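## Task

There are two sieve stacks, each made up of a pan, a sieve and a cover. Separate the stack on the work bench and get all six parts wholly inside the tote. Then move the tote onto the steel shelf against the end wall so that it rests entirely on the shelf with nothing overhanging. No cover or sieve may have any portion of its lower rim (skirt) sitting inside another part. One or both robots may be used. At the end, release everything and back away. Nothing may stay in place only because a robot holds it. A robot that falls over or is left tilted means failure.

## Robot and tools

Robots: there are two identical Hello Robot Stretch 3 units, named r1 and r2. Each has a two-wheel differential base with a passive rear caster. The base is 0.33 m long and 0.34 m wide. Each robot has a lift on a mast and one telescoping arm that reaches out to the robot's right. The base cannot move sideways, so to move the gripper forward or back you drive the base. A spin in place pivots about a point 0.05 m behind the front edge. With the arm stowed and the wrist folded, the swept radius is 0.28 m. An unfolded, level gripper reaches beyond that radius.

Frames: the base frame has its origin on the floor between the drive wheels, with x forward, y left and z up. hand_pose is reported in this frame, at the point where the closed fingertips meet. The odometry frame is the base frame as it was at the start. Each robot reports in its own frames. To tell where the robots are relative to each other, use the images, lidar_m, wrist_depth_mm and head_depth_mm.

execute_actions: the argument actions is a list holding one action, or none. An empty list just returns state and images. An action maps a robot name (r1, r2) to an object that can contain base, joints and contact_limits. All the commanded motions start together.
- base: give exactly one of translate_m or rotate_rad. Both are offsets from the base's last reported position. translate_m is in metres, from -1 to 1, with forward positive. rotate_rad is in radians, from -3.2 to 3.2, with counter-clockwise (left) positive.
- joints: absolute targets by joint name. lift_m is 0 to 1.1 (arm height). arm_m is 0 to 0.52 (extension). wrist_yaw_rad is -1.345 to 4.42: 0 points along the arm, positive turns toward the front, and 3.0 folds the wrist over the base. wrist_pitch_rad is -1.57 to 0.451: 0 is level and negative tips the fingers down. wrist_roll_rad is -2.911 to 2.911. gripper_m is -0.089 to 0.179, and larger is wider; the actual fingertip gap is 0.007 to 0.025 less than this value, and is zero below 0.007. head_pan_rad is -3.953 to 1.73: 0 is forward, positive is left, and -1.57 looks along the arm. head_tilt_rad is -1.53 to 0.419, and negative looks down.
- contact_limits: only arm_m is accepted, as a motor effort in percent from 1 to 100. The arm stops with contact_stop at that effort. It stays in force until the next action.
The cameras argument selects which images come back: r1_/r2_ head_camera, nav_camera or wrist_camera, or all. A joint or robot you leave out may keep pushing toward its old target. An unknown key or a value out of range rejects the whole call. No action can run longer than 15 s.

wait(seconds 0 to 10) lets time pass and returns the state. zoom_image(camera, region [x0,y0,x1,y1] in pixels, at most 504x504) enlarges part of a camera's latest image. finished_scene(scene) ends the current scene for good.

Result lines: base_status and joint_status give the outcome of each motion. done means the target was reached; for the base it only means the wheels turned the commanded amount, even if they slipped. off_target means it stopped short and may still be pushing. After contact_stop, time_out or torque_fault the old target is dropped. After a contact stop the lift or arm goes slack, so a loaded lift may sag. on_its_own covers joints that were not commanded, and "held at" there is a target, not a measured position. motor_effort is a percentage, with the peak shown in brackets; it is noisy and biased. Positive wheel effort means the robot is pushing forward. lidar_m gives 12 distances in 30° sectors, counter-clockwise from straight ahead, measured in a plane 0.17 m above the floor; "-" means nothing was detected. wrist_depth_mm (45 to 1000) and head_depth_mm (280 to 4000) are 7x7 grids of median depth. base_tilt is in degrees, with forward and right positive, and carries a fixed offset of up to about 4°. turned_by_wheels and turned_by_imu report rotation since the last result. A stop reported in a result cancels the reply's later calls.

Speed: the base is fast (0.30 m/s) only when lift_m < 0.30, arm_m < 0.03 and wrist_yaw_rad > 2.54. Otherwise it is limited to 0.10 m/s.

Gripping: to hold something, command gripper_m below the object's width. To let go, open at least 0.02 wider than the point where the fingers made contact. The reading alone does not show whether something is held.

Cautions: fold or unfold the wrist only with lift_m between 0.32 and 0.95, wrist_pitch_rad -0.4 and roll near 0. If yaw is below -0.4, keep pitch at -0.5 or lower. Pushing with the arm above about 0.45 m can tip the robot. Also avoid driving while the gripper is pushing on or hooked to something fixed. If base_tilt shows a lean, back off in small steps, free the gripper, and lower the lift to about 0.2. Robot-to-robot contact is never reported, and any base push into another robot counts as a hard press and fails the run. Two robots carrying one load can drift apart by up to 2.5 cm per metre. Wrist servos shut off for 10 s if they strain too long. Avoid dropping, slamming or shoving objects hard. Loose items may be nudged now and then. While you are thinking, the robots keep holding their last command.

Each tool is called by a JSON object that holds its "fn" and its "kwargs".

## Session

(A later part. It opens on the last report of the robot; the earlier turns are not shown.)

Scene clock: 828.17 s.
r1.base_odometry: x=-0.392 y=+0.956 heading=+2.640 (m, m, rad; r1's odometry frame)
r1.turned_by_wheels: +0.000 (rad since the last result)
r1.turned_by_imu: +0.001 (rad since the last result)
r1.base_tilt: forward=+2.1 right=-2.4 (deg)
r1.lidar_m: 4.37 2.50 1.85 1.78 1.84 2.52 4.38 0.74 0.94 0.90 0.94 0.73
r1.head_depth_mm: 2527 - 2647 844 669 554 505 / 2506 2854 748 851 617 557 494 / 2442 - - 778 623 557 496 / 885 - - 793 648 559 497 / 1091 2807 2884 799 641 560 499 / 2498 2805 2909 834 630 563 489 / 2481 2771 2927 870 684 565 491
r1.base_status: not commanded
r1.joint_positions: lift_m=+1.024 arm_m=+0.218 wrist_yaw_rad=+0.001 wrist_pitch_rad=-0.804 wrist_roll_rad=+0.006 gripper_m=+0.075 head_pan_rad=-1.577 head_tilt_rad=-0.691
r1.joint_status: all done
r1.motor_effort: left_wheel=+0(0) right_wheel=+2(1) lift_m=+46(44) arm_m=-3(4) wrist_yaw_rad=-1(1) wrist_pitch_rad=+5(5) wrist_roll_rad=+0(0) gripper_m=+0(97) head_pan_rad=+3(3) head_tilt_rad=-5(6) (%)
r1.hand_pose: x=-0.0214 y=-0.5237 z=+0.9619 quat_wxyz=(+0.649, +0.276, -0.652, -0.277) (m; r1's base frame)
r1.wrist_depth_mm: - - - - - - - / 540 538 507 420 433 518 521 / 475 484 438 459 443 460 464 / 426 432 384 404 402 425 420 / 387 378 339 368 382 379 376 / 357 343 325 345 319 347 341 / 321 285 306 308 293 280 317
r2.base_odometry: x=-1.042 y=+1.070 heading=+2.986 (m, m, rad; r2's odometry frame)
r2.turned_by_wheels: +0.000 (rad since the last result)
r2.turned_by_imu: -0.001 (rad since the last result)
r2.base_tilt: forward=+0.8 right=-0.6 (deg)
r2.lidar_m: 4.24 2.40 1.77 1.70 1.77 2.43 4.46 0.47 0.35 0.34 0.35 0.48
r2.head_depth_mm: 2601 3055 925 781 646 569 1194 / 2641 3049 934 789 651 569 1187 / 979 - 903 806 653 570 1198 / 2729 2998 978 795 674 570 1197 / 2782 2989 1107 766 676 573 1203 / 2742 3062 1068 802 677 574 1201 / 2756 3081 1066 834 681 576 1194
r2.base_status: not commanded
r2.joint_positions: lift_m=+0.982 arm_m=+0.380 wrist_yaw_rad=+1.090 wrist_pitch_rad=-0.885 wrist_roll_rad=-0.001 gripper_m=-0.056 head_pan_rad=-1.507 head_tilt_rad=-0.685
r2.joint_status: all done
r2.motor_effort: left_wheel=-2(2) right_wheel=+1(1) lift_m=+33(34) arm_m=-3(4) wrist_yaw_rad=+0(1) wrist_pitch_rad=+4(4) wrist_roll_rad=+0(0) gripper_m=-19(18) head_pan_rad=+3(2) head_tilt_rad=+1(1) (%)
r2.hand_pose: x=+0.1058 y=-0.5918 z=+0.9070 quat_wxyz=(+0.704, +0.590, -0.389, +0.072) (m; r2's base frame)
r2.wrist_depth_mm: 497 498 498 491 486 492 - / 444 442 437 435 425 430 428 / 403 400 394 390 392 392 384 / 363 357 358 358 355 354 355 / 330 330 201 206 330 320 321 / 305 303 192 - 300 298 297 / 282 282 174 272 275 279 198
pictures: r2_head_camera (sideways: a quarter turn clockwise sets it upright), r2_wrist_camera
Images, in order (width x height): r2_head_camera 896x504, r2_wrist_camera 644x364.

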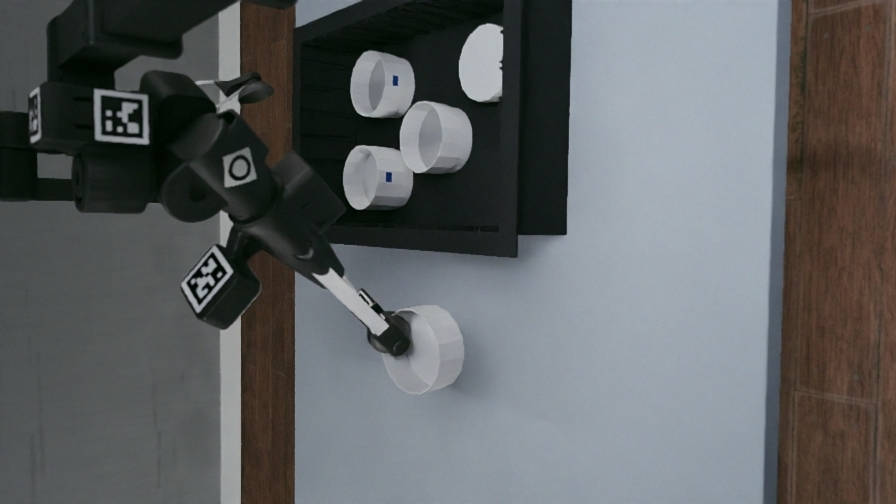

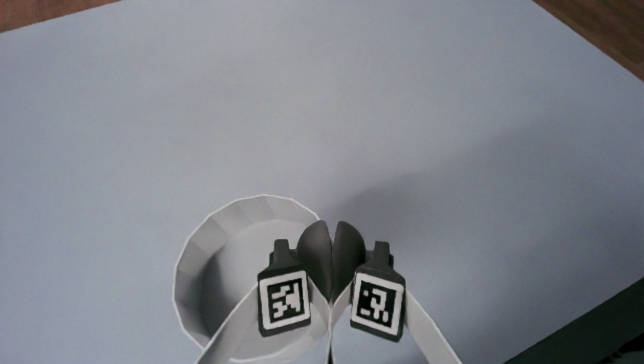

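{"fn": "execute_actions", "kwargs": {"actions": []}}

Scene clock: 837.53 s.
r1.base_odometry: x=-0.392 y=+0.956 heading=+2.640 (m, m, rad; r1's odometry frame)
r1.turned_by_wheels: +0.000 (rad since the last result)
r1.turned_by_imu: +0.000 (rad since the last result)
r1.base_tilt: forward=+2.1 right=-2.5 (deg)
r1.lidar_m: 4.37 2.50 1.85 1.78 1.84 2.52 4.39 0.74 0.94 0.91 0.93 0.73
r1.head_depth_mm: 2522 - 2688 847 669 553 505 / 2491 2871 750 852 616 556 495 / 2443 - - 777 625 558 496 / 885 - - 791 648 559 497 / 1094 2819 2895 800 641 562 499 / 2495 2812 2897 836 632 563 490 / 2480 2783 2942 868 683 565 491
r1.base_status: not commanded
r1.joint_positions: lift_m=+1.024 arm_m=+0.218 wrist_yaw_rad=+0.001 wrist_pitch_rad=-0.804 wrist_roll_rad=+0.006 gripper_m=+0.075 head_pan_rad=-1.577 head_tilt_rad=-0.691
r1.joint_status: all done
r1.motor_effort: left_wheel=-1(0) right_wheel=+2(1) lift_m=+46(44) arm_m=-4(4) wrist_yaw_rad=-1(1) wrist_pitch_rad=+5(5) wrist_roll_rad=+0(0) gripper_m=+0(97) head_pan_rad=+4(3) head_tilt_rad=-4(6) (%)
r1.hand_pose: x=-0.0214 y=-0.5237 z=+0.9619 quat_wxyz=(+0.649, +0.276, -0.652, -0.277) (m; r1's base frame)
r1.wrist_depth_mm: - - - - - - - / 543 548 513 431 427 530 525 / 480 470 430 457 445 461 464 / 432 425 387 414 401 423 424 / 389 381 339 368 378 378 377 / 353 346 323 347 319 347 349 / 324 286 307 309 289 284 322
r2.base_odometry: x=-1.042 y=+1.070 heading=+2.986 (m, m, rad; r2's odometry frame)
r2.turned_by_wheels: +0.000 (rad since the last result)
r2.turned_by_imu: -0.001 (rad since the last result)
r2.base_tilt: forward=+0.8 right=-0.6 (deg)
r2.lidar_m: 4.26 2.40 1.76 1.70 1.77 2.44 4.46 0.47 0.35 0.34 0.35 0.48
r2.head_depth_mm: 2598 3030 928 780 647 567 1189 / 2570 3049 931 789 650 569 1192 / 980 - 904 806 657 571 1191 / 2694 2984 978 795 676 573 1198 / 2734 3022 1104 767 676 573 1199 / 2746 3045 1065 803 680 575 1200 / 2733 3086 1069 830 679 576 1207
r2.base_status: not commanded
r2.joint_positions: lift_m=+0.982 arm_m=+0.380 wrist_yaw_rad=+1.090 wrist_pitch_rad=-0.885 wrist_roll_rad=-0.001 gripper_m=-0.056 head_pan_rad=-1.507 head_tilt_rad=-0.685
r2.joint_status: all done
r2.motor_effort: left_wheel=-2(2) right_wheel=+1(1) lift_m=+33(34) arm_m=-3(4) wrist_yaw_rad=+1(1) wrist_pitch_rad=+4(4) wrist_roll_rad=+0(0) gripper_m=-19(18) head_pan_rad=+3(2) head_tilt_rad=+1(1) (%)
r2.hand_pose: x=+0.1058 y=-0.5918 z=+0.9070 quat_wxyz=(+0.704, +0.590, -0.389, +0.072) (m; r2's base frame)
r2.wrist_depth_mm: 501 498 494 490 484 485 - / 446 439 435 433 432 431 428 / 404 400 397 395 394 392 384 / 358 366 360 358 356 348 350 / 330 329 201 207 329 323 323 / 307 304 192 - 301 297 296 / 281 281 174 273 277 280 198
pictures: r1_head_camera (sideways: a quarter turn clockwise sets it upright), r1_nav_camera (sideways: a quarter turn counterclockwise sets it upright), r1_wrist_camera, r2_head_camera (sideways: a quarter turn clockwise sets it upright), r2_nav_camera (sideways: a quarter turn counterclockwise sets it upright), r2_wrist_camera
Images, in order (width x height): r1_head_camera 896x504, r1_nav_camera 672x504, r1_wrist_camera 644x364, r2_head_camera 896x504, r2_nav_camera 672x504, r2_wrist_camera 644x364.

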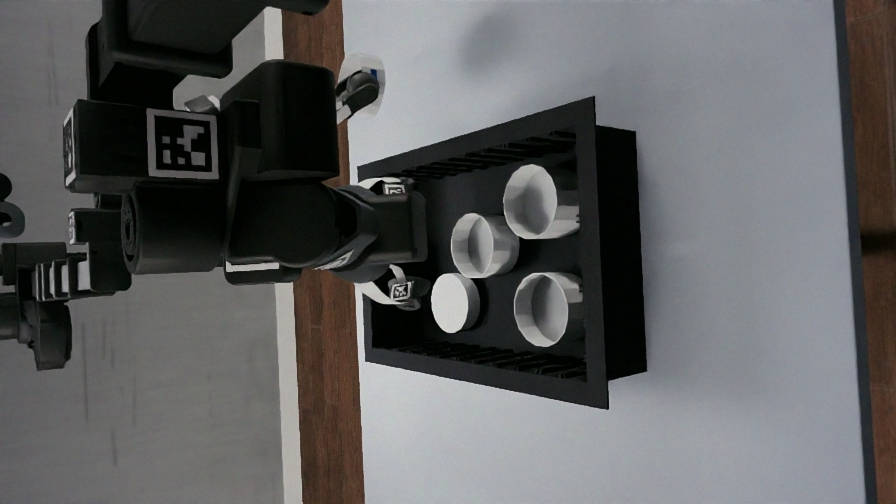

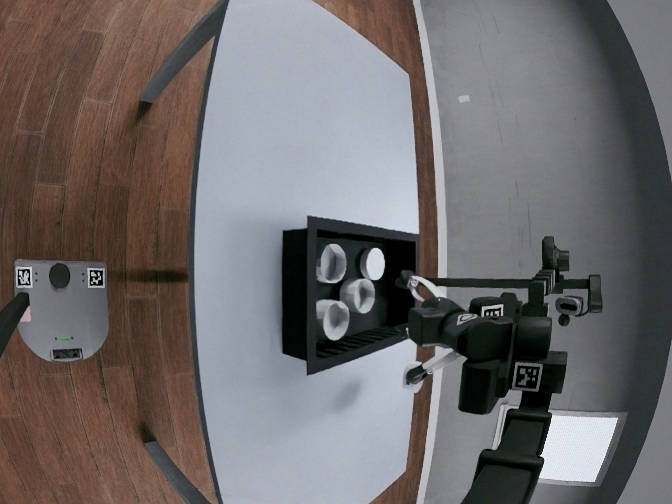

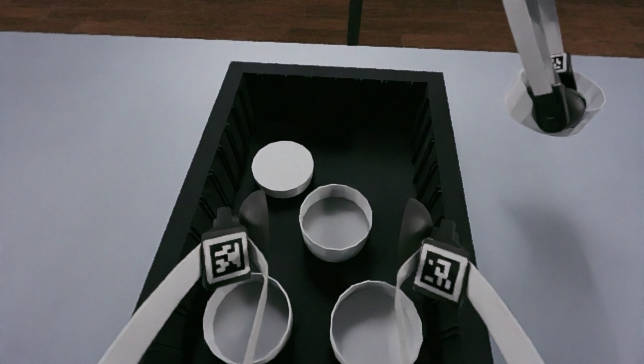

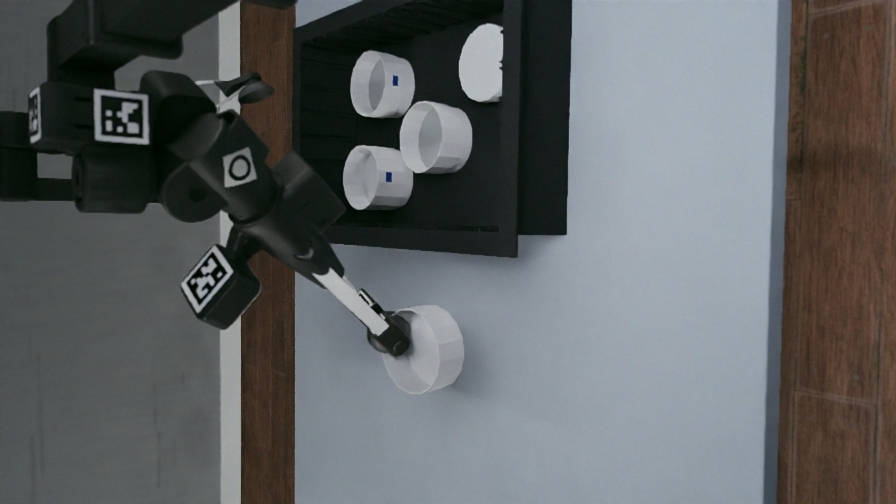

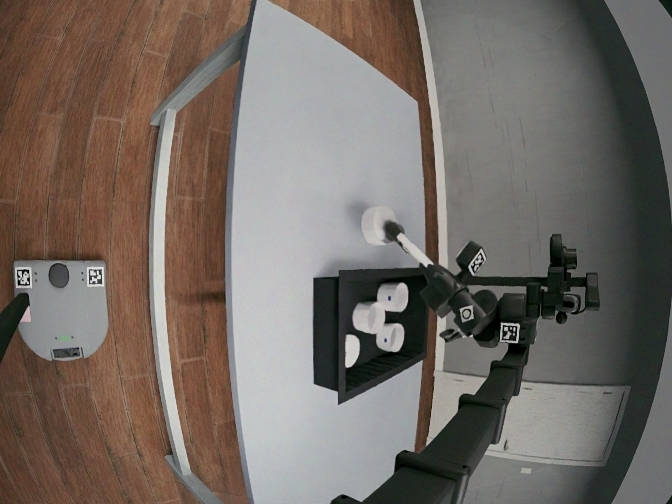

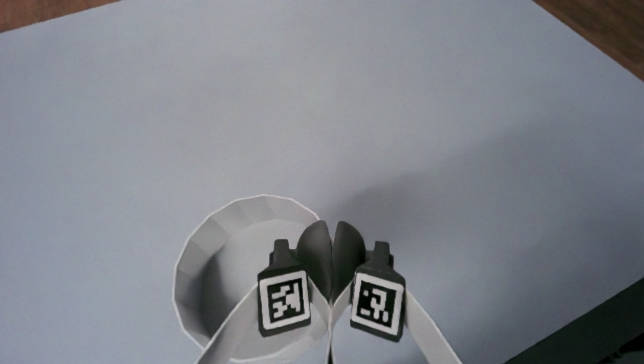

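{"fn": "execute_actions", "kwargs": {"actions": [{"r1":{"joints":{"wrist_pitch_rad":-1.35,"wrist_roll_rad":1.57}},"r2":{"joints":{"wrist_yaw_rad":-0.476,"arm_m":0.298}}}], "cameras": ["r1_head_camera","r1_wrist_camera","r2_head_camera","r2_wrist_camera"]}}

Scene clock: 847.83 s.
r1.base_odometry: x=-0.392 y=+0.956 heading=+2.640 (m, m, rad; r1's odometry frame)
r1.turned_by_wheels: +0.000 (rad since the last result)
r1.turned_by_imu: +0.001 (rad since the last result)
r1.base_tilt: forward=+2.1 right=-2.4 (deg)
r1.lidar_m: 4.37 2.50 1.84 1.78 1.84 2.52 4.37 0.74 0.94 0.90 0.94 0.73
r1.head_depth_mm: 2505 - 2693 846 669 554 504 / 2493 2845 - 803 617 556 496 / 2455 - - 766 623 557 497 / 908 2820 - 784 653 559 497 / 1093 2820 2874 797 641 560 499 / 2495 2796 2899 835 630 563 488 / 2485 2774 2922 871 684 565 491
r1.base_status: not commanded
r1.joint_positions: lift_m=+1.024 arm_m=+0.218 wrist_yaw_rad=+0.001 wrist_pitch_rad=-1.346 wrist_roll_rad=+1.567 gripper_m=+0.075 head_pan_rad=-1.577 head_tilt_rad=-0.691
r1.joint_status: all done
r1.motor_effort: left_wheel=-1(1) right_wheel=+2(1) lift_m=+46(46) arm_m=-3(3) wrist_yaw_rad=-1(2) wrist_pitch_rad=-2(5) wrist_roll_rad=+1(2) gripper_m=+0(0) head_pan_rad=+3(3) head_tilt_rad=-6(6) (%)
r1.hand_pose: x=-0.0215 y=-0.3966 z=+0.9079 quat_wxyz=(+0.002, +0.001, -0.782, -0.624) (m; r1's base frame)
r1.wrist_depth_mm: 277 254 233 214 266 252 237 / 370 354 300 276 272 258 244 / 388 355 305 289 279 266 252 / 396 356 341 315 292 269 262 / 399 381 368 319 312 279 891 / 347 349 327 331 320 286 958 / 493 430 283 274 322 300 979
r2.base_odometry: x=-1.042 y=+1.070 heading=+2.986 (m, m, rad; r2's odometry frame)
r2.turned_by_wheels: +0.000 (rad since the last result)
r2.turned_by_imu: -0.001 (rad since the last result)
r2.base_tilt: forward=+0.8 right=-0.6 (deg)
r2.lidar_m: 4.24 2.39 1.76 1.70 1.77 2.43 4.46 0.47 0.35 0.34 0.35 0.48
r2.head_depth_mm: 2632 2987 926 783 647 568 1187 / 2582 - - 762 652 571 1189 / 795 - - 767 654 571 1194 / 2719 3026 1020 797 675 573 1195 / 2751 3039 1061 827 676 573 1194 / 2755 3023 1065 827 679 576 1199 / 2741 3047 1071 832 679 577 1212
r2.base_status: not commanded
r2.joint_positions: lift_m=+0.982 arm_m=+0.298 wrist_yaw_rad=-0.474 wrist_pitch_rad=-0.885 wrist_roll_rad=-0.001 gripper_m=-0.056 head_pan_rad=-1.507 head_tilt_rad=-0.685
r2.joint_status: all done
r2.motor_effort: left_wheel=-2(2) right_wheel=+1(2) lift_m=+33(33) arm_m=-2(2) wrist_yaw_rad=-1(0) wrist_pitch_rad=+4(4) wrist_roll_rad=+0(0) gripper_m=-19(19) head_pan_rad=+2(3) head_tilt_rad=+1(1) (%)
r2.hand_pose: x=-0.0871 y=-0.5709 z=+0.9070 quat_wxyz=(+0.550, +0.145, -0.692, -0.445) (m; r2's base frame)
r2.wrist_depth_mm: - 360 375 398 492 485 486 / 439 370 418 405 334 436 427 / 398 324 363 371 322 386 385 / 361 272 339 339 340 260 351 / 331 256 202 207 303 245 325 / 304 215 192 - 285 271 216 / 282 204 173 268 270 268 194
pictures: r1_head_camera (sideways: a quarter turn clockwise sets it upright), r1_wrist_camera, r2_head_camera (sideways: a quarter turn clockwise sets it upright), r2_wrist_camera
Images, in order (width x height): r1_head_camera 896x504, r1_wrist_camera 644x364, r2_head_camera 896x504, r2_wrist_camera 644x364.

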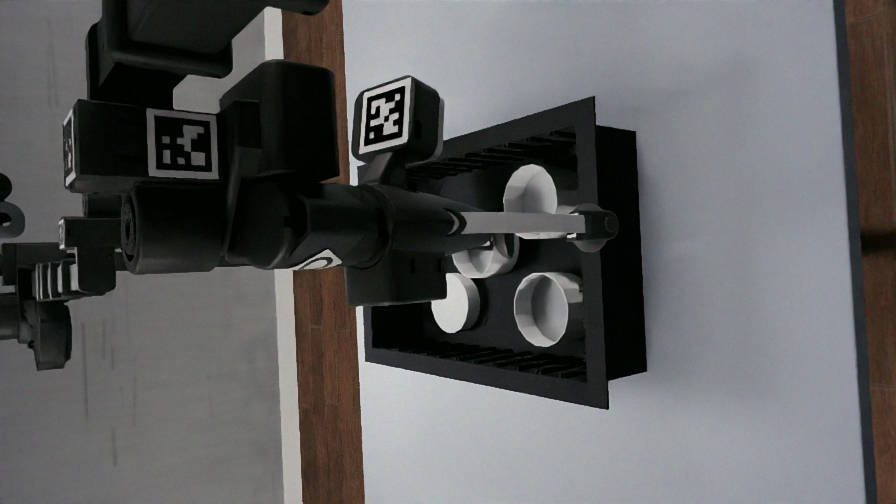

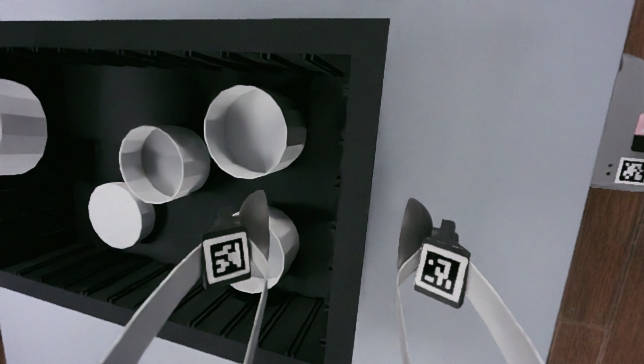

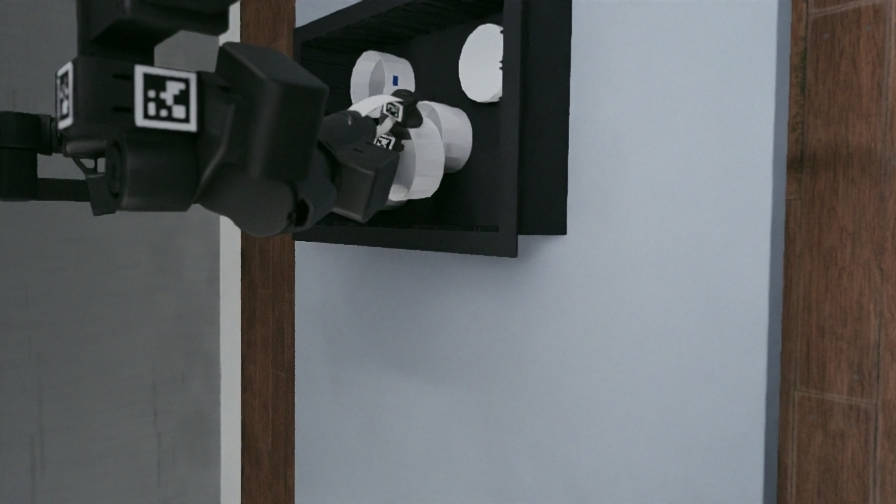

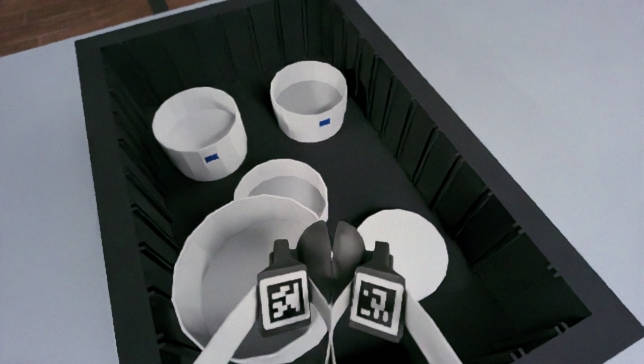

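{"fn": "zoom_image", "kwargs": {"camera": "r2_wrist_camera", "region": [100, 64, 500, 364]}}

{"fn": "zoom_image", "kwargs": {"camera": "r1_wrist_camera", "region": [0, 0, 400, 300]}}

Region (100, 64, 500, 364) of r2_wrist_camera's 644x364 image, scaled by 1.260; it fills the top 378 rows of this view, and the rest is white.

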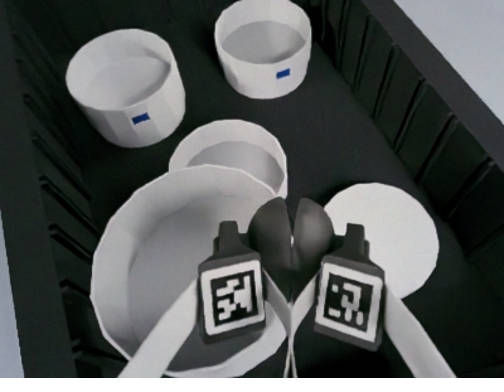

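Region (0, 0, 400, 300) of r1_wrist_camera's 644x364 image, scaled by 1.260; it fills the top 378 rows of this view, and the rest is white.

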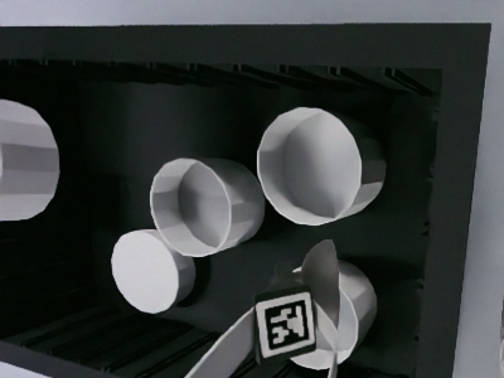

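{"fn": "execute_actions", "kwargs": {"actions": [{"r1":{"joints":{"lift_m":0.937}},"r2":{"joints":{"lift_m":0.875}}}], "cameras": ["r1_head_camera","r1_wrist_camera","r2_head_camera","r2_wrist_camera"]}}

Scene clock: 870.37 s.
r1.base_odometry: x=-0.392 y=+0.956 heading=+2.640 (m, m, rad; r1's odometry frame)
r1.turned_by_wheels: +0.000 (rad since the last result)
r1.turned_by_imu: +0.001 (rad since the last result)
r1.base_tilt: forward=+2.1 right=-2.4 (deg)
r1.lidar_m: 4.37 2.50 1.85 1.78 1.85 2.52 4.39 0.74 0.94 0.90 0.94 0.73
r1.head_depth_mm: 2568 2863 3093 - 651 555 505 / 2558 2894 - - 624 556 495 / 2512 2749 - - 607 559 496 / 2439 799 2725 - 598 559 498 / 2386 2808 2879 820 639 561 498 / 2508 2812 2926 835 630 563 489 / 2493 2795 2906 871 685 565 491
r1.base_status: not commanded
r1.joint_positions: lift_m=+0.938 arm_m=+0.218 wrist_yaw_rad=+0.001 wrist_pitch_rad=-1.346 wrist_roll_rad=+1.567 gripper_m=+0.075 head_pan_rad=-1.577 head_tilt_rad=-0.691
r1.joint_status: all done
r1.motor_effort: left_wheel=-1(0) right_wheel=+1(2) lift_m=+18(42) arm_m=-4(4) wrist_yaw_rad=-2(2) wrist_pitch_rad=-1(1) wrist_roll_rad=+1(1) gripper_m=+0(0) head_pan_rad=+4(4) head_tilt_rad=-5(6) (%)
r1.hand_pose: x=-0.0215 y=-0.3965 z=+0.8211 quat_wxyz=(+0.002, +0.001, -0.782, -0.624) (m; r1's base frame)
r1.wrist_depth_mm: 179 160 148 122 191 178 166 / 274 246 223 125 197 182 170 / 258 224 214 130 201 187 175 / 266 226 227 136 208 193 179 / 282 280 255 140 219 197 184 / 307 298 247 144 227 202 189 / 256 255 254 237 227 212 196
r2.base_odometry: x=-1.042 y=+1.070 heading=+2.986 (m, m, rad; r2's odometry frame)
r2.turned_by_wheels: +0.000 (rad since the last result)
r2.turned_by_imu: -0.001 (rad since the last result)
r2.base_tilt: forward=+0.8 right=-0.6 (deg)
r2.lidar_m: 4.25 2.40 1.76 1.70 1.77 2.44 4.46 0.47 0.35 0.34 0.35 0.48
r2.head_depth_mm: 2724 3004 - 755 647 569 1187 / 2634 2917 - 680 650 568 1191 / 774 1380 - - 656 571 1192 / 2730 3047 1021 777 674 572 1197 / 2698 3034 1057 823 678 572 1200 / 2743 3074 1065 827 677 576 1202 / 2761 3078 1071 831 680 577 1205
r2.base_status: not commanded
r2.joint_positions: lift_m=+0.875 arm_m=+0.298 wrist_yaw_rad=-0.475 wrist_pitch_rad=-0.885 wrist_roll_rad=-0.001 gripper_m=-0.056 head_pan_rad=-1.507 head_tilt_rad=-0.685
r2.joint_status: all done
r2.motor_effort: left_wheel=-2(2) right_wheel=+2(2) lift_m=+26(31) arm_m=-3(3) wrist_yaw_rad=+0(2) wrist_pitch_rad=+4(4) wrist_roll_rad=+0(0) gripper_m=-19(18) head_pan_rad=+3(3) head_tilt_rad=+1(1) (%)
r2.hand_pose: x=-0.0872 y=-0.5708 z=+0.8002 quat_wxyz=(+0.550, +0.145, -0.692, -0.445) (m; r2's base frame)
r2.wrist_depth_mm: 244 263 299 271 257 184 314 / 220 243 238 273 268 197 158 / 186 250 227 235 248 211 159 / 164 224 214 218 201 205 166 / 148 206 200 206 187 200 180 / 137 181 189 - 192 191 184 / 125 172 172 174 176 177 138
pictures: r1_head_camera (sideways: a quarter turn clockwise sets it upright), r1_wrist_camera, r2_head_camera (sideways: a quarter turn clockwise sets it upright), r2_wrist_camera
Images, in order (width x height): r1_head_camera 896x504, r1_wrist_camera 644x364, r2_head_camera 896x504, r2_wrist_camera 644x364.

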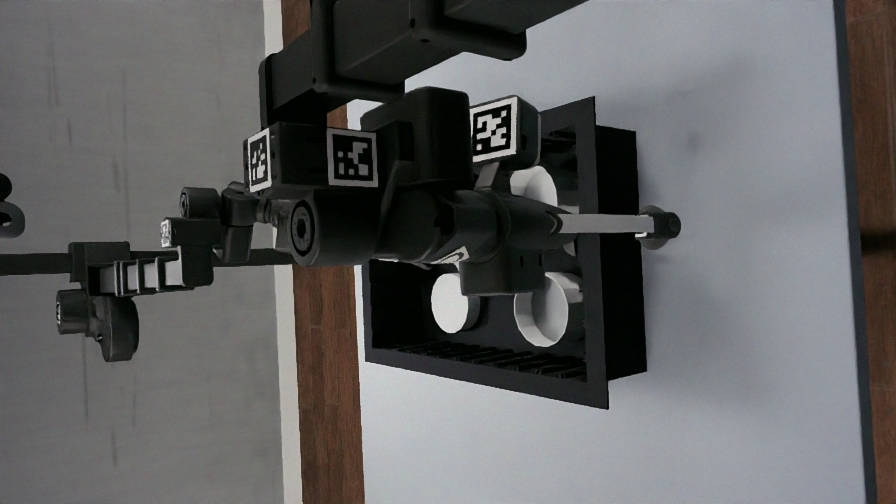

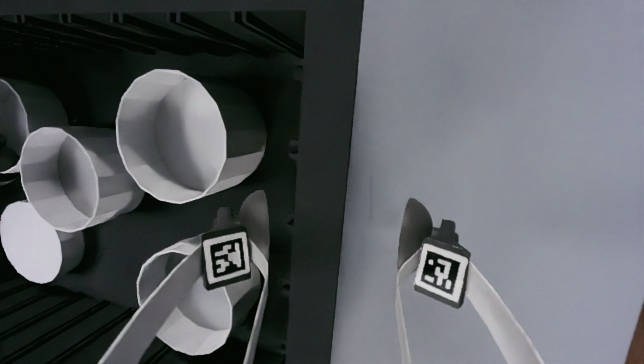

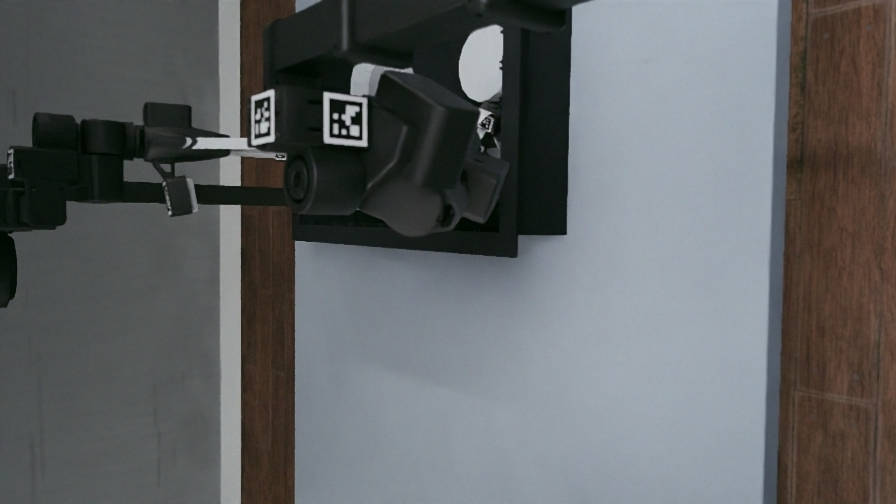

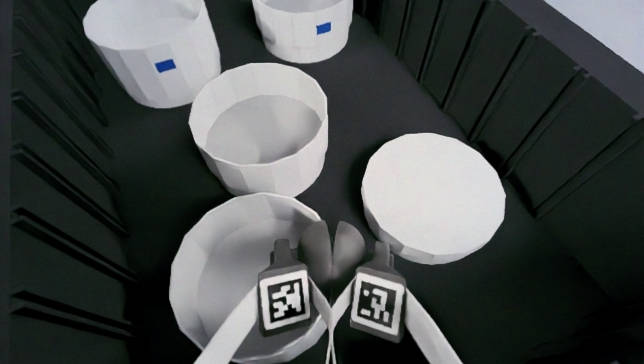

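{"fn": "execute_actions", "kwargs": {"actions": [{"r1":{"joints":{"arm_m":0.232}},"r2":{"joints":{"lift_m":0.871,"gripper_m":0.032}}}], "cameras": ["r1_wrist_camera","r2_wrist_camera"]}}

Scene clock: 875.93 s.
r1.base_odometry: x=-0.392 y=+0.956 heading=+2.640 (m, m, rad; r1's odometry frame)
r1.turned_by_wheels: +0.000 (rad since the last result)
r1.turned_by_imu: +0.001 (rad since the last result)
r1.base_tilt: forward=+2.2 right=-2.4 (deg)
r1.lidar_m: 4.37 2.50 1.85 1.78 1.84 2.52 4.38 0.74 0.94 0.90 0.94 0.73
r1.head_depth_mm: 2574 2870 - - 660 555 505 / 2543 2839 - 818 618 556 495 / 2511 2764 - - 606 558 497 / 2450 802 2934 - 598 558 498 / 2401 2821 2894 816 640 560 499 / 2515 2808 2897 834 630 562 489 / 2485 2782 2938 869 684 564 490
r1.base_status: not commanded
r1.joint_positions: lift_m=+0.938 arm_m=+0.232 wrist_yaw_rad=+0.001 wrist_pitch_rad=-1.346 wrist_roll_rad=+1.567 gripper_m=+0.075 head_pan_rad=-1.577 head_tilt_rad=-0.691
r1.joint_status: all done
r1.motor_effort: left_wheel=-1(1) right_wheel=+2(2) lift_m=+18(17) arm_m=+3(4) wrist_yaw_rad=-1(1) wrist_pitch_rad=-1(1) wrist_roll_rad=+1(1) gripper_m=+0(0) head_pan_rad=+3(4) head_tilt_rad=-5(5) (%)
r1.hand_pose: x=-0.0215 y=-0.4099 z=+0.8211 quat_wxyz=(+0.002, +0.001, -0.782, -0.624) (m; r1's base frame)
r1.wrist_depth_mm: 183 160 149 128 187 178 167 / 273 251 219 209 192 182 170 / 258 220 210 215 198 187 174 / 261 232 219 225 206 192 179 / 282 280 257 138 215 197 183 / 307 297 242 140 224 200 189 / 263 258 251 148 226 212 194
r2.base_odometry: x=-1.042 y=+1.070 heading=+2.986 (m, m, rad; r2's odometry frame)
r2.turned_by_wheels: +0.000 (rad since the last result)
r2.turned_by_imu: -0.001 (rad since the last result)
r2.base_tilt: forward=+0.7 right=-0.6 (deg)
r2.lidar_m: 4.25 2.40 1.77 1.70 1.77 2.44 4.46 0.47 0.35 0.34 0.35 0.48
r2.head_depth_mm: 2674 2960 - 743 649 568 1194 / 2624 2898 - 733 651 570 1191 / 771 1421 2838 - 656 571 1197 / 2701 3023 1014 776 674 572 1196 / 2708 3057 1059 828 677 574 1195 / 2773 3084 1064 831 679 576 1202 / 2748 3019 1068 832 681 576 1204
r2.base_status: not commanded
r2.joint_positions: lift_m=+0.871 arm_m=+0.298 wrist_yaw_rad=-0.475 wrist_pitch_rad=-0.885 wrist_roll_rad=-0.001 gripper_m=+0.032 head_pan_rad=-1.507 head_tilt_rad=-0.685
r2.joint_status: all done
r2.motor_effort: left_wheel=-2(2) right_wheel=+1(2) lift_m=+26(31) arm_m=-3(2) wrist_yaw_rad=-1(1) wrist_pitch_rad=+4(4) wrist_roll_rad=+0(0) gripper_m=+0(81) head_pan_rad=+3(3) head_tilt_rad=+1(1) (%)
r2.hand_pose: x=-0.0873 y=-0.5708 z=+0.7963 quat_wxyz=(+0.550, +0.144, -0.692, -0.445) (m; r2's base frame)
r2.wrist_depth_mm: 233 261 290 272 259 185 299 / 219 243 236 266 266 196 153 / 186 248 218 229 246 208 159 / 163 223 201 219 196 201 168 / 148 202 199 200 182 196 179 / 136 180 186 183 190 187 185 / 125 168 171 172 171 174 137
pictures: r1_wrist_camera, r2_wrist_camera
Images, in order (width x height): r1_wrist_camera 644x364, r2_wrist_camera 644x364.

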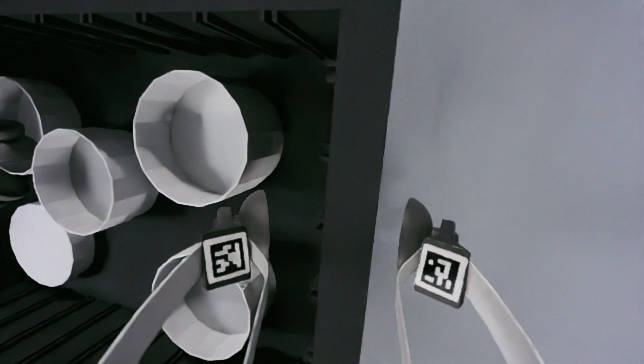

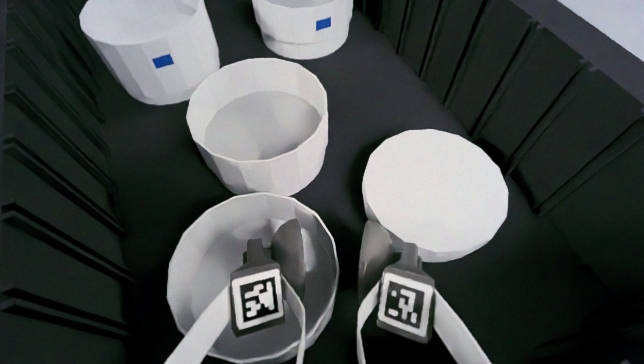

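{"fn": "execute_actions", "kwargs": {"actions": [{"r1":{"joints":{"gripper_m":-0.03}},"r2":{"joints":{"lift_m":0.99}}}], "cameras": ["r1_wrist_camera"]}}

{"fn": "execute_actions", "kwargs": {"actions": [{"r2":{"joints":{"wrist_yaw_rad":-1.2,"wrist_pitch_rad":-1.1,"wrist_roll_rad":0.38,"gripper_m":0.085,"arm_m":0.305}}}], "cameras": ["r1_head_camera","r1_wrist_camera","r2_head_camera","r2_wrist_camera"]}}

Scene clock: 894.33 s.
r1.base_odometry: x=-0.392 y=+0.956 heading=+2.640 (m, m, rad; r1's odometry frame)
r1.turned_by_wheels: +0.000 (rad since the last result)
r1.turned_by_imu: +0.001 (rad since the last result)
r1.base_tilt: forward=+2.1 right=-2.4 (deg)
r1.lidar_m: 4.36 2.50 1.85 1.78 1.85 2.52 4.38 0.74 0.94 0.90 0.94 0.73
r1.head_depth_mm: 2559 2867 3080 - 660 555 504 / 2534 2850 - 817 617 556 496 / 2494 2694 - - 607 558 496 / 818 1236 2070 - 601 559 497 / 1095 2841 2865 816 641 561 499 / 2499 2801 2900 836 632 562 489 / 2490 2764 2911 870 685 564 490
r1.base_status: not commanded
r1.joint_positions: lift_m=+0.937 arm_m=+0.232 wrist_yaw_rad=+0.001 wrist_pitch_rad=-1.360 wrist_roll_rad=+1.567 gripper_m=-0.028 head_pan_rad=-1.577 head_tilt_rad=-0.691
r1.joint_status: all done
r1.motor_effort: left_wheel=-1(1) right_wheel=+1(2) lift_m=+21(21) arm_m=+3(3) wrist_yaw_rad=-2(1) wrist_pitch_rad=+4(4) wrist_roll_rad=+1(1) gripper_m=-3(100) head_pan_rad=+4(3) head_tilt_rad=-5(5) (%)
r1.hand_pose: x=-0.0215 y=-0.4064 z=+0.8205 quat_wxyz=(+0.002, +0.001, -0.777, -0.629) (m; r1's base frame)
r1.wrist_depth_mm: 178 159 151 120 188 179 167 / 266 245 221 204 194 183 171 / 251 220 209 127 201 188 175 / 259 224 220 130 207 192 181 / 274 272 248 134 211 198 184 / 302 288 241 142 217 205 189 / 260 257 248 149 229 209 195
r2.base_odometry: x=-1.042 y=+1.070 heading=+2.986 (m, m, rad; r2's odometry frame)
r2.turned_by_wheels: +0.000 (rad since the last result)
r2.turned_by_imu: -0.001 (rad since the last result)
r2.base_tilt: forward=+0.8 right=-0.5 (deg)
r2.lidar_m: 4.26 2.40 1.76 1.70 1.77 2.43 4.44 0.47 0.35 0.34 0.35 0.48
r2.head_depth_mm: 2592 2995 919 783 644 568 1188 / 2588 - - 773 650 570 1187 / 754 - - 800 654 570 1191 / 2728 3086 1019 794 675 572 1196 / 2702 3073 1065 826 677 572 1198 / 2730 3043 1066 830 679 573 1198 / 2746 3069 1067 831 679 576 1204
r2.base_status: not commanded
r2.joint_positions: lift_m=+0.990 arm_m=+0.298 wrist_yaw_rad=-0.475 wrist_pitch_rad=-0.884 wrist_roll_rad=-0.001 gripper_m=+0.032 head_pan_rad=-1.507 head_tilt_rad=-0.685
r2.joint_status: all done
r2.motor_effort: left_wheel=-2(2) right_wheel=+1(1) lift_m=+32(35) arm_m=-3(3) wrist_yaw_rad=+0(1) wrist_pitch_rad=+4(4) wrist_roll_rad=+0(0) gripper_m=+0(0) head_pan_rad=+3(3) head_tilt_rad=+1(1) (%)
r2.hand_pose: x=-0.0874 y=-0.5710 z=+0.9152 quat_wxyz=(+0.550, +0.144, -0.692, -0.445) (m; r2's base frame)
r2.wrist_depth_mm: - 832 382 395 501 500 503 / 463 369 424 402 362 446 444 / 410 326 374 387 318 394 399 / 374 296 349 353 351 280 363 / 340 264 329 325 314 252 329 / 314 239 311 304 304 273 296 / 291 212 281 286 280 258 206
pictures: r1_wrist_camera
Images, in order (width x height): r1_wrist_camera 644x364.

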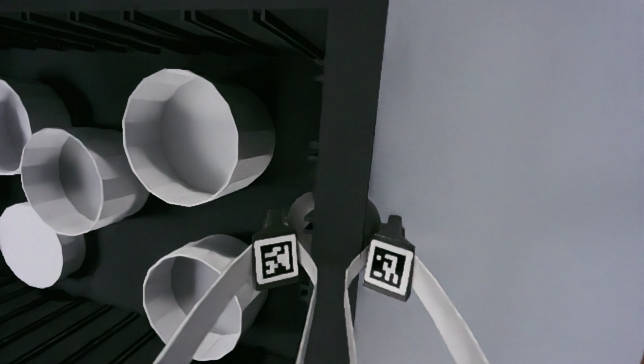

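Scene clock: 895.67 s.
r1.base_odometry: x=-0.392 y=+0.956 heading=+2.640 (m, m, rad; r1's odometry frame)
r1.turned_by_wheels: +0.000 (rad since the last result)
r1.turned_by_imu: +0.000 (rad since the last result)
r1.base_tilt: forward=+2.1 right=-2.5 (deg)
r1.lidar_m: 4.37 2.51 1.85 1.77 1.84 2.52 4.39 0.74 0.94 0.90 0.94 0.73
r1.head_depth_mm: 2555 2857 3108 - 659 554 504 / 2550 2889 - 819 616 556 495 / 2488 751 - - 607 557 495 / 817 1252 2138 - 602 560 497 / 1091 2803 2904 815 642 560 499 / 2496 2813 2894 835 632 563 490 / 2489 2801 2930 869 685 563 491
r1.base_status: not commanded
r1.joint_positions: lift_m=+0.937 arm_m=+0.232 wrist_yaw_rad=+0.001 wrist_pitch_rad=-1.360 wrist_roll_rad=+1.567 gripper_m=-0.026 head_pan_rad=-1.577 head_tilt_rad=-0.691
r1.joint_status: not commanded
r1.motor_effort: left_wheel=+0(1) right_wheel=+2(1) lift_m=+22(21) arm_m=+3(3) wrist_yaw_rad=-1(2) wrist_pitch_rad=+4(4) wrist_roll_rad=+1(1) gripper_m=-23(22) head_pan_rad=+4(4) head_tilt_rad=-5(5) (%)
r1.hand_pose: x=-0.0215 y=-0.4064 z=+0.8205 quat_wxyz=(+0.002, +0.001, -0.777, -0.629) (m; r1's base frame)
r1.wrist_depth_mm: 177 158 151 120 188 179 167 / 268 244 219 204 194 183 171 / 250 219 209 127 202 189 176 / 257 226 219 131 205 192 180 / 275 273 248 133 211 199 184 / 298 287 244 142 218 203 190 / 260 255 250 149 230 208 195
r2.base_odometry: x=-1.042 y=+1.070 heading=+2.986 (m, m, rad; r2's odometry frame)
r2.turned_by_wheels: +0.000 (rad since the last result)
r2.turned_by_imu: +0.000 (rad since the last result)
r2.base_tilt: forward=+0.7 right=-0.6 (deg)
r2.lidar_m: 4.26 2.40 1.76 1.70 1.77 2.43 4.46 0.47 0.35 0.34 0.35 0.48
r2.head_depth_mm: 2631 3029 931 786 646 569 1196 / 2586 - - 758 650 570 1195 / 751 - - 801 655 570 1190 / 2723 2971 1015 794 673 571 1199 / 2737 3050 1062 827 675 573 1199 / 2732 3050 1069 828 677 573 1204 / 2768 3041 1071 833 680 577 1203
r2.base_status: not commanded
r2.joint_positions: lift_m=+0.990 arm_m=+0.305 wrist_yaw_rad=-1.198 wrist_pitch_rad=-1.103 wrist_roll_rad=+0.376 gripper_m=+0.085 head_pan_rad=-1.507 head_tilt_rad=-0.685
r2.joint_status: all done
r2.motor_effort: left_wheel=-3(2) right_wheel=+2(1) lift_m=+32(32) arm_m=+2(3) wrist_yaw_rad=-1(4) wrist_pitch_rad=+1(4) wrist_roll_rad=+2(2) gripper_m=+0(80) head_pan_rad=+3(3) head_tilt_rad=+1(2) (%)
r2.hand_pose: x=-0.1090 y=-0.4837 z=+0.8890 quat_wxyz=(+0.151, -0.153, -0.747, -0.628) (m; r2's base frame)
r2.wrist_depth_mm: 449 422 384 363 343 326 - / 417 385 258 242 324 311 - / 314 303 289 245 309 292 - / 338 344 302 304 297 280 275 / 338 324 294 291 283 272 262 / 306 298 293 282 276 257 248 / 292 286 282 267 262 249 240
pictures: r1_head_camera (sideways: a quarter turn clockwise sets it upright), r1_wrist_camera, r2_head_camera (sideways: a quarter turn clockwise sets it upright), r2_wrist_camera
Images, in order (width x height): r1_head_camera 896x504, r1_wrist_camera 644x364, r2_head_camera 896x504, r2_wrist_camera 644x364.

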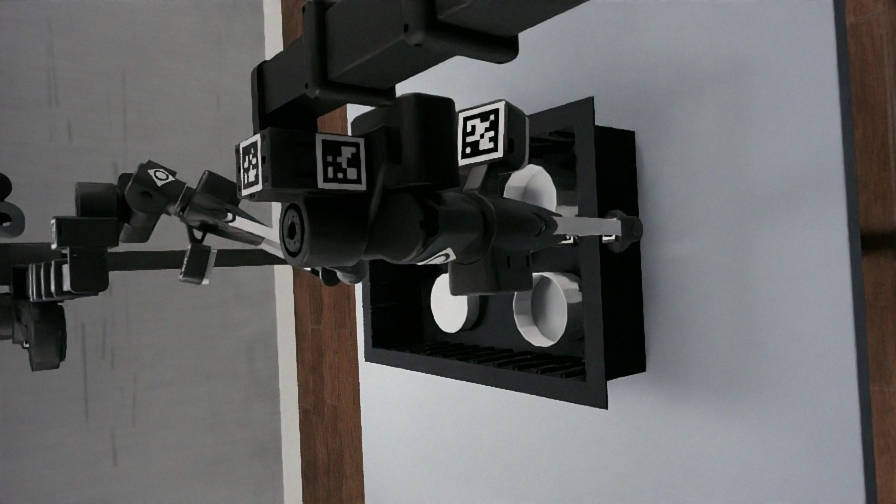

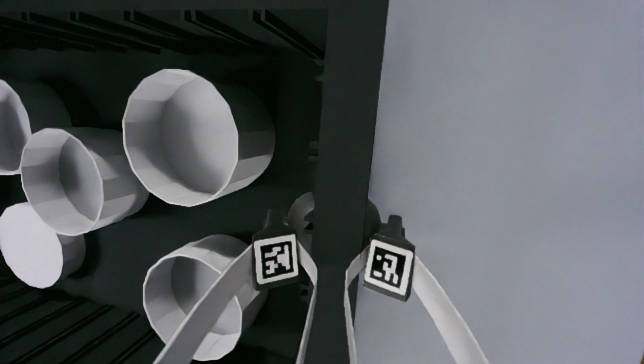

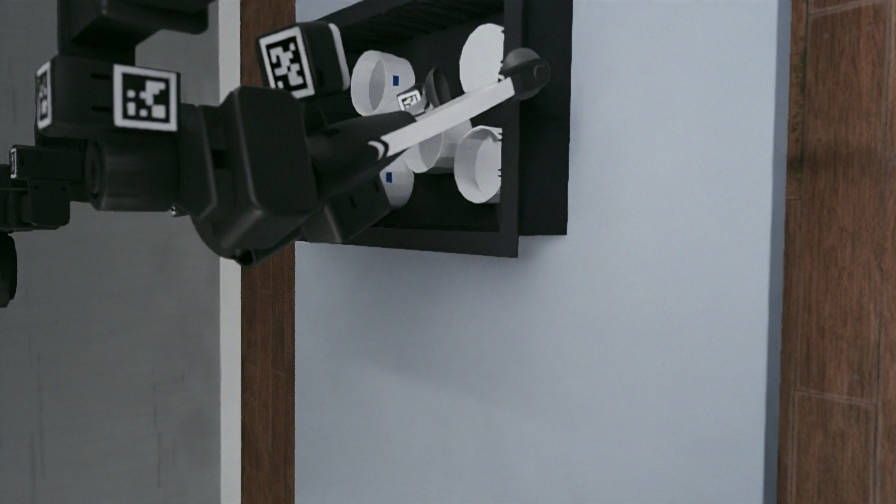

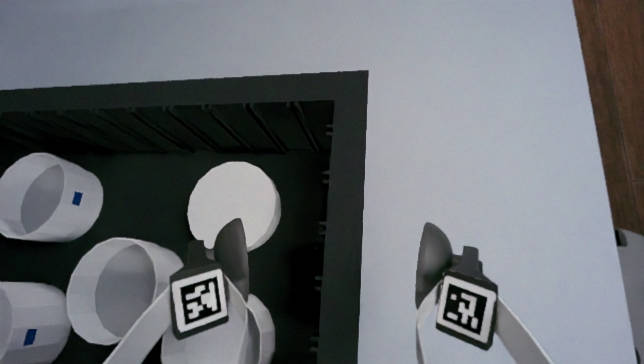

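{"fn": "execute_actions", "kwargs": {"actions": [{"r1":{"joints":{"arm_m":0.229}},"r2":{"joints":{"lift_m":0.921,"arm_m":0.313,"gripper_m":0.07}}}], "cameras": ["r1_wrist_camera","r2_wrist_camera"]}}

Scene clock: 902.93 s.
r1.base_odometry: x=-0.392 y=+0.956 heading=+2.640 (m, m, rad; r1's odometry frame)
r1.turned_by_wheels: +0.000 (rad since the last result)
r1.turned_by_imu: +0.001 (rad since the last result)
r1.base_tilt: forward=+2.1 right=-2.5 (deg)
r1.lidar_m: 4.36 2.51 1.85 1.78 1.85 2.51 4.37 0.74 0.94 0.90 0.94 0.73
r1.head_depth_mm: 2554 2883 3083 - 651 555 504 / 2552 2845 - 820 626 556 494 / 2525 2677 - - 606 557 496 / 1217 774 1244 - 622 559 498 / 1135 2813 2891 819 641 561 499 / 2502 2808 2887 836 631 563 489 / 2467 2773 2923 870 685 564 491
r1.base_status: not commanded
r1.joint_positions: lift_m=+0.937 arm_m=+0.229 wrist_yaw_rad=+0.001 wrist_pitch_rad=-1.353 wrist_roll_rad=+1.567 gripper_m=-0.026 head_pan_rad=-1.577 head_tilt_rad=-0.691
r1.joint_status: all done
r1.motor_effort: left_wheel=-1(1) right_wheel=+2(1) lift_m=+22(22) arm_m=-3(4) wrist_yaw_rad=-1(1) wrist_pitch_rad=+1(4) wrist_roll_rad=+1(1) gripper_m=-23(23) head_pan_rad=+3(4) head_tilt_rad=-6(6) (%)
r1.hand_pose: x=-0.0215 y=-0.4057 z=+0.8207 quat_wxyz=(+0.002, +0.001, -0.780, -0.626) (m; r1's base frame)
r1.wrist_depth_mm: 178 159 148 121 189 178 167 / 268 244 221 125 193 182 171 / 250 221 210 127 201 187 175 / 259 226 222 130 208 192 178 / 280 275 248 133 212 198 183 / 304 291 244 142 217 204 189 / 261 257 252 150 229 209 192
r2.base_odometry: x=-1.042 y=+1.070 heading=+2.986 (m, m, rad; r2's odometry frame)
r2.turned_by_wheels: +0.000 (rad since the last result)
r2.turned_by_imu: -0.001 (rad since the last result)
r2.base_tilt: forward=+0.7 right=-0.5 (deg)
r2.lidar_m: 4.26 2.41 1.76 1.70 1.77 2.42 4.46 0.48 0.35 0.34 0.35 0.48
r2.head_depth_mm: 2679 2915 930 784 645 567 1187 / 2626 2861 929 790 648 568 1196 / 773 1288 - 768 654 570 1195 / 2713 3030 1100 786 673 573 1196 / 2750 3060 1062 827 678 573 1205 / 2738 3051 1067 828 677 575 1202 / 2737 3085 1073 832 681 575 1207
r2.base_status: not commanded
r2.joint_positions: lift_m=+0.921 arm_m=+0.313 wrist_yaw_rad=-1.198 wrist_pitch_rad=-1.103 wrist_roll_rad=+0.376 gripper_m=+0.070 head_pan_rad=-1.507 head_tilt_rad=-0.685
r2.joint_status: all done
r2.motor_effort: left_wheel=-3(2) right_wheel=+1(1) lift_m=+26(26) arm_m=+2(5) wrist_yaw_rad=-1(3) wrist_pitch_rad=+1(1) wrist_roll_rad=+1(2) gripper_m=+0(59) head_pan_rad=+3(3) head_tilt_rad=+1(2) (%)
r2.hand_pose: x=-0.1089 y=-0.4916 z=+0.8202 quat_wxyz=(+0.151, -0.153, -0.747, -0.628) (m; r2's base frame)
r2.wrist_depth_mm: 201 189 177 166 258 245 231 / 226 220 213 163 247 234 221 / 289 274 254 150 234 222 213 / 275 262 224 142 224 215 204 / 236 242 222 136 217 205 197 / 228 221 - 129 210 196 188 / 218 213 212 124 199 190 181
pictures: r1_wrist_camera, r2_wrist_camera
Images, in order (width x height): r1_wrist_camera 644x364, r2_wrist_camera 644x364.

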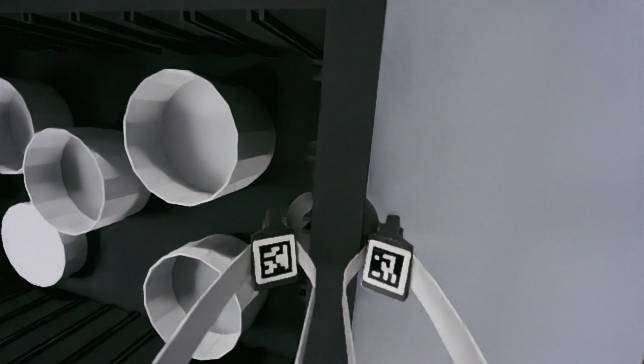

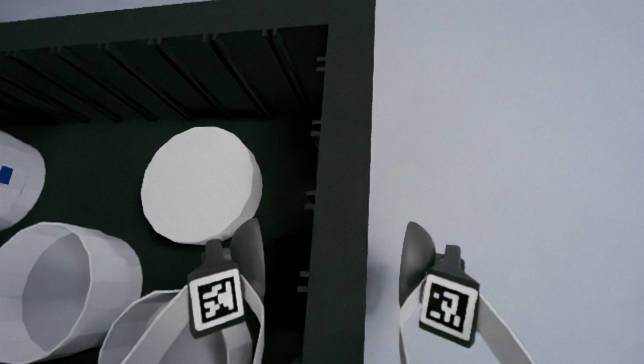

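{"fn": "execute_actions", "kwargs": {"actions": [{"r2":{"joints":{"gripper_m":-0.03}}}], "cameras": ["r1_wrist_camera","r2_wrist_camera","r2_head_camera"]}}

Scene clock: 906.07 s.
r1.base_odometry: x=-0.392 y=+0.956 heading=+2.640 (m, m, rad; r1's odometry frame)
r1.turned_by_wheels: +0.000 (rad since the last result)
r1.turned_by_imu: +0.000 (rad since the last result)
r1.base_tilt: forward=+2.2 right=-2.4 (deg)
r1.lidar_m: 4.38 2.51 1.85 1.78 1.85 2.52 4.38 0.74 0.94 0.90 0.94 0.73
r1.head_depth_mm: 2545 2871 3107 - 653 553 505 / 2533 2844 - 818 617 556 494 / 2557 2673 - - 606 557 496 / 1217 775 1425 - 600 558 497 / 1141 2810 2862 821 640 562 499 / 2481 2820 2883 835 630 563 489 / 2481 2795 2926 870 685 564 490
r1.base_status: not commanded
r1.joint_positions: lift_m=+0.937 arm_m=+0.229 wrist_yaw_rad=+0.001 wrist_pitch_rad=-1.353 wrist_roll_rad=+1.567 gripper_m=-0.026 head_pan_rad=-1.577 head_tilt_rad=-0.691
r1.joint_status: not commanded
r1.motor_effort: left_wheel=+0(0) right_wheel=+2(1) lift_m=+22(22) arm_m=-3(3) wrist_yaw_rad=-2(1) wrist_pitch_rad=+1(1) wrist_roll_rad=+1(1) gripper_m=-23(23) head_pan_rad=+3(3) head_tilt_rad=-5(5) (%)
r1.hand_pose: x=-0.0215 y=-0.4056 z=+0.8207 quat_wxyz=(+0.002, +0.001, -0.779, -0.627) (m; r1's base frame)
r1.wrist_depth_mm: 186 164 152 121 188 177 167 / 268 245 218 199 194 182 172 / 253 222 212 127 201 188 175 / 259 226 221 130 208 192 179 / 281 274 246 134 210 197 185 / 304 294 243 142 217 202 188 / 257 257 250 149 229 208 195
r2.base_odometry: x=-1.042 y=+1.070 heading=+2.986 (m, m, rad; r2's odometry frame)
r2.turned_by_wheels: +0.000 (rad since the last result)
r2.turned_by_imu: -0.001 (rad since the last result)
r2.base_tilt: forward=+0.8 right=-0.6 (deg)
r2.lidar_m: 4.22 2.40 1.76 1.70 1.77 2.44 4.45 0.47 0.35 0.34 0.35 0.48
r2.head_depth_mm: 2720 2903 930 782 647 570 1191 / 2636 2890 932 784 653 569 1193 / 773 1290 - 769 656 571 1199 / 2728 3026 1100 777 673 572 1195 / 2715 3056 1061 827 677 574 1196 / 2723 3105 1067 830 677 575 1199 / 2755 3032 1072 833 679 574 1206
r2.base_status: not commanded
r2.joint_positions: lift_m=+0.921 arm_m=+0.313 wrist_yaw_rad=-1.199 wrist_pitch_rad=-1.109 wrist_roll_rad=+0.376 gripper_m=-0.029 head_pan_rad=-1.507 head_tilt_rad=-0.685
r2.joint_status: all done
r2.motor_effort: left_wheel=-2(2) right_wheel=+2(1) lift_m=+26(26) arm_m=+2(1) wrist_yaw_rad=-1(1) wrist_pitch_rad=+3(3) wrist_roll_rad=+2(2) gripper_m=-18(89) head_pan_rad=+3(4) head_tilt_rad=+1(1) (%)
r2.hand_pose: x=-0.1076 y=-0.4910 z=+0.8196 quat_wxyz=(+0.149, -0.152, -0.747, -0.630) (m; r2's base frame)
r2.wrist_depth_mm: 199 187 177 166 259 242 231 / 228 222 213 156 245 232 221 / 286 269 251 148 235 222 210 / 274 258 225 140 226 213 203 / 235 241 233 133 214 204 196 / 229 226 228 128 204 196 188 / 219 218 210 125 197 189 181
pictures: r1_wrist_camera, r2_head_camera (sideways: a quarter turn clockwise sets it upright), r2_wrist_camera
Images, in order (width x height): r1_wrist_camera 644x364, r2_head_camera 896x504, r2_wrist_camera 644x364.

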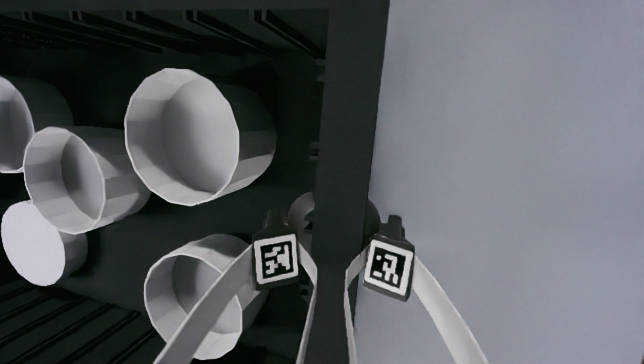

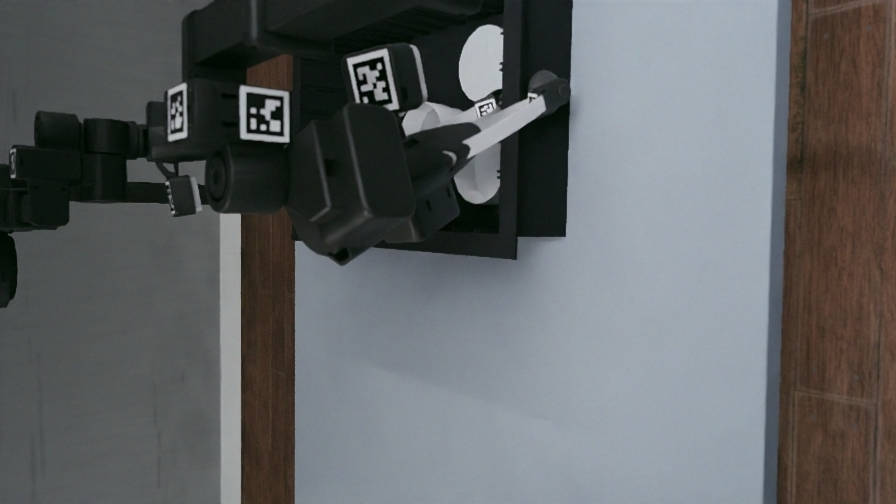

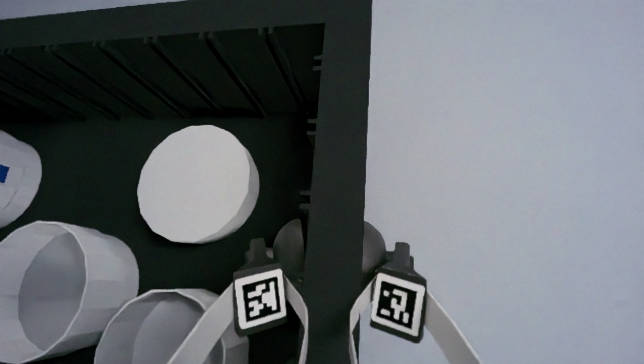

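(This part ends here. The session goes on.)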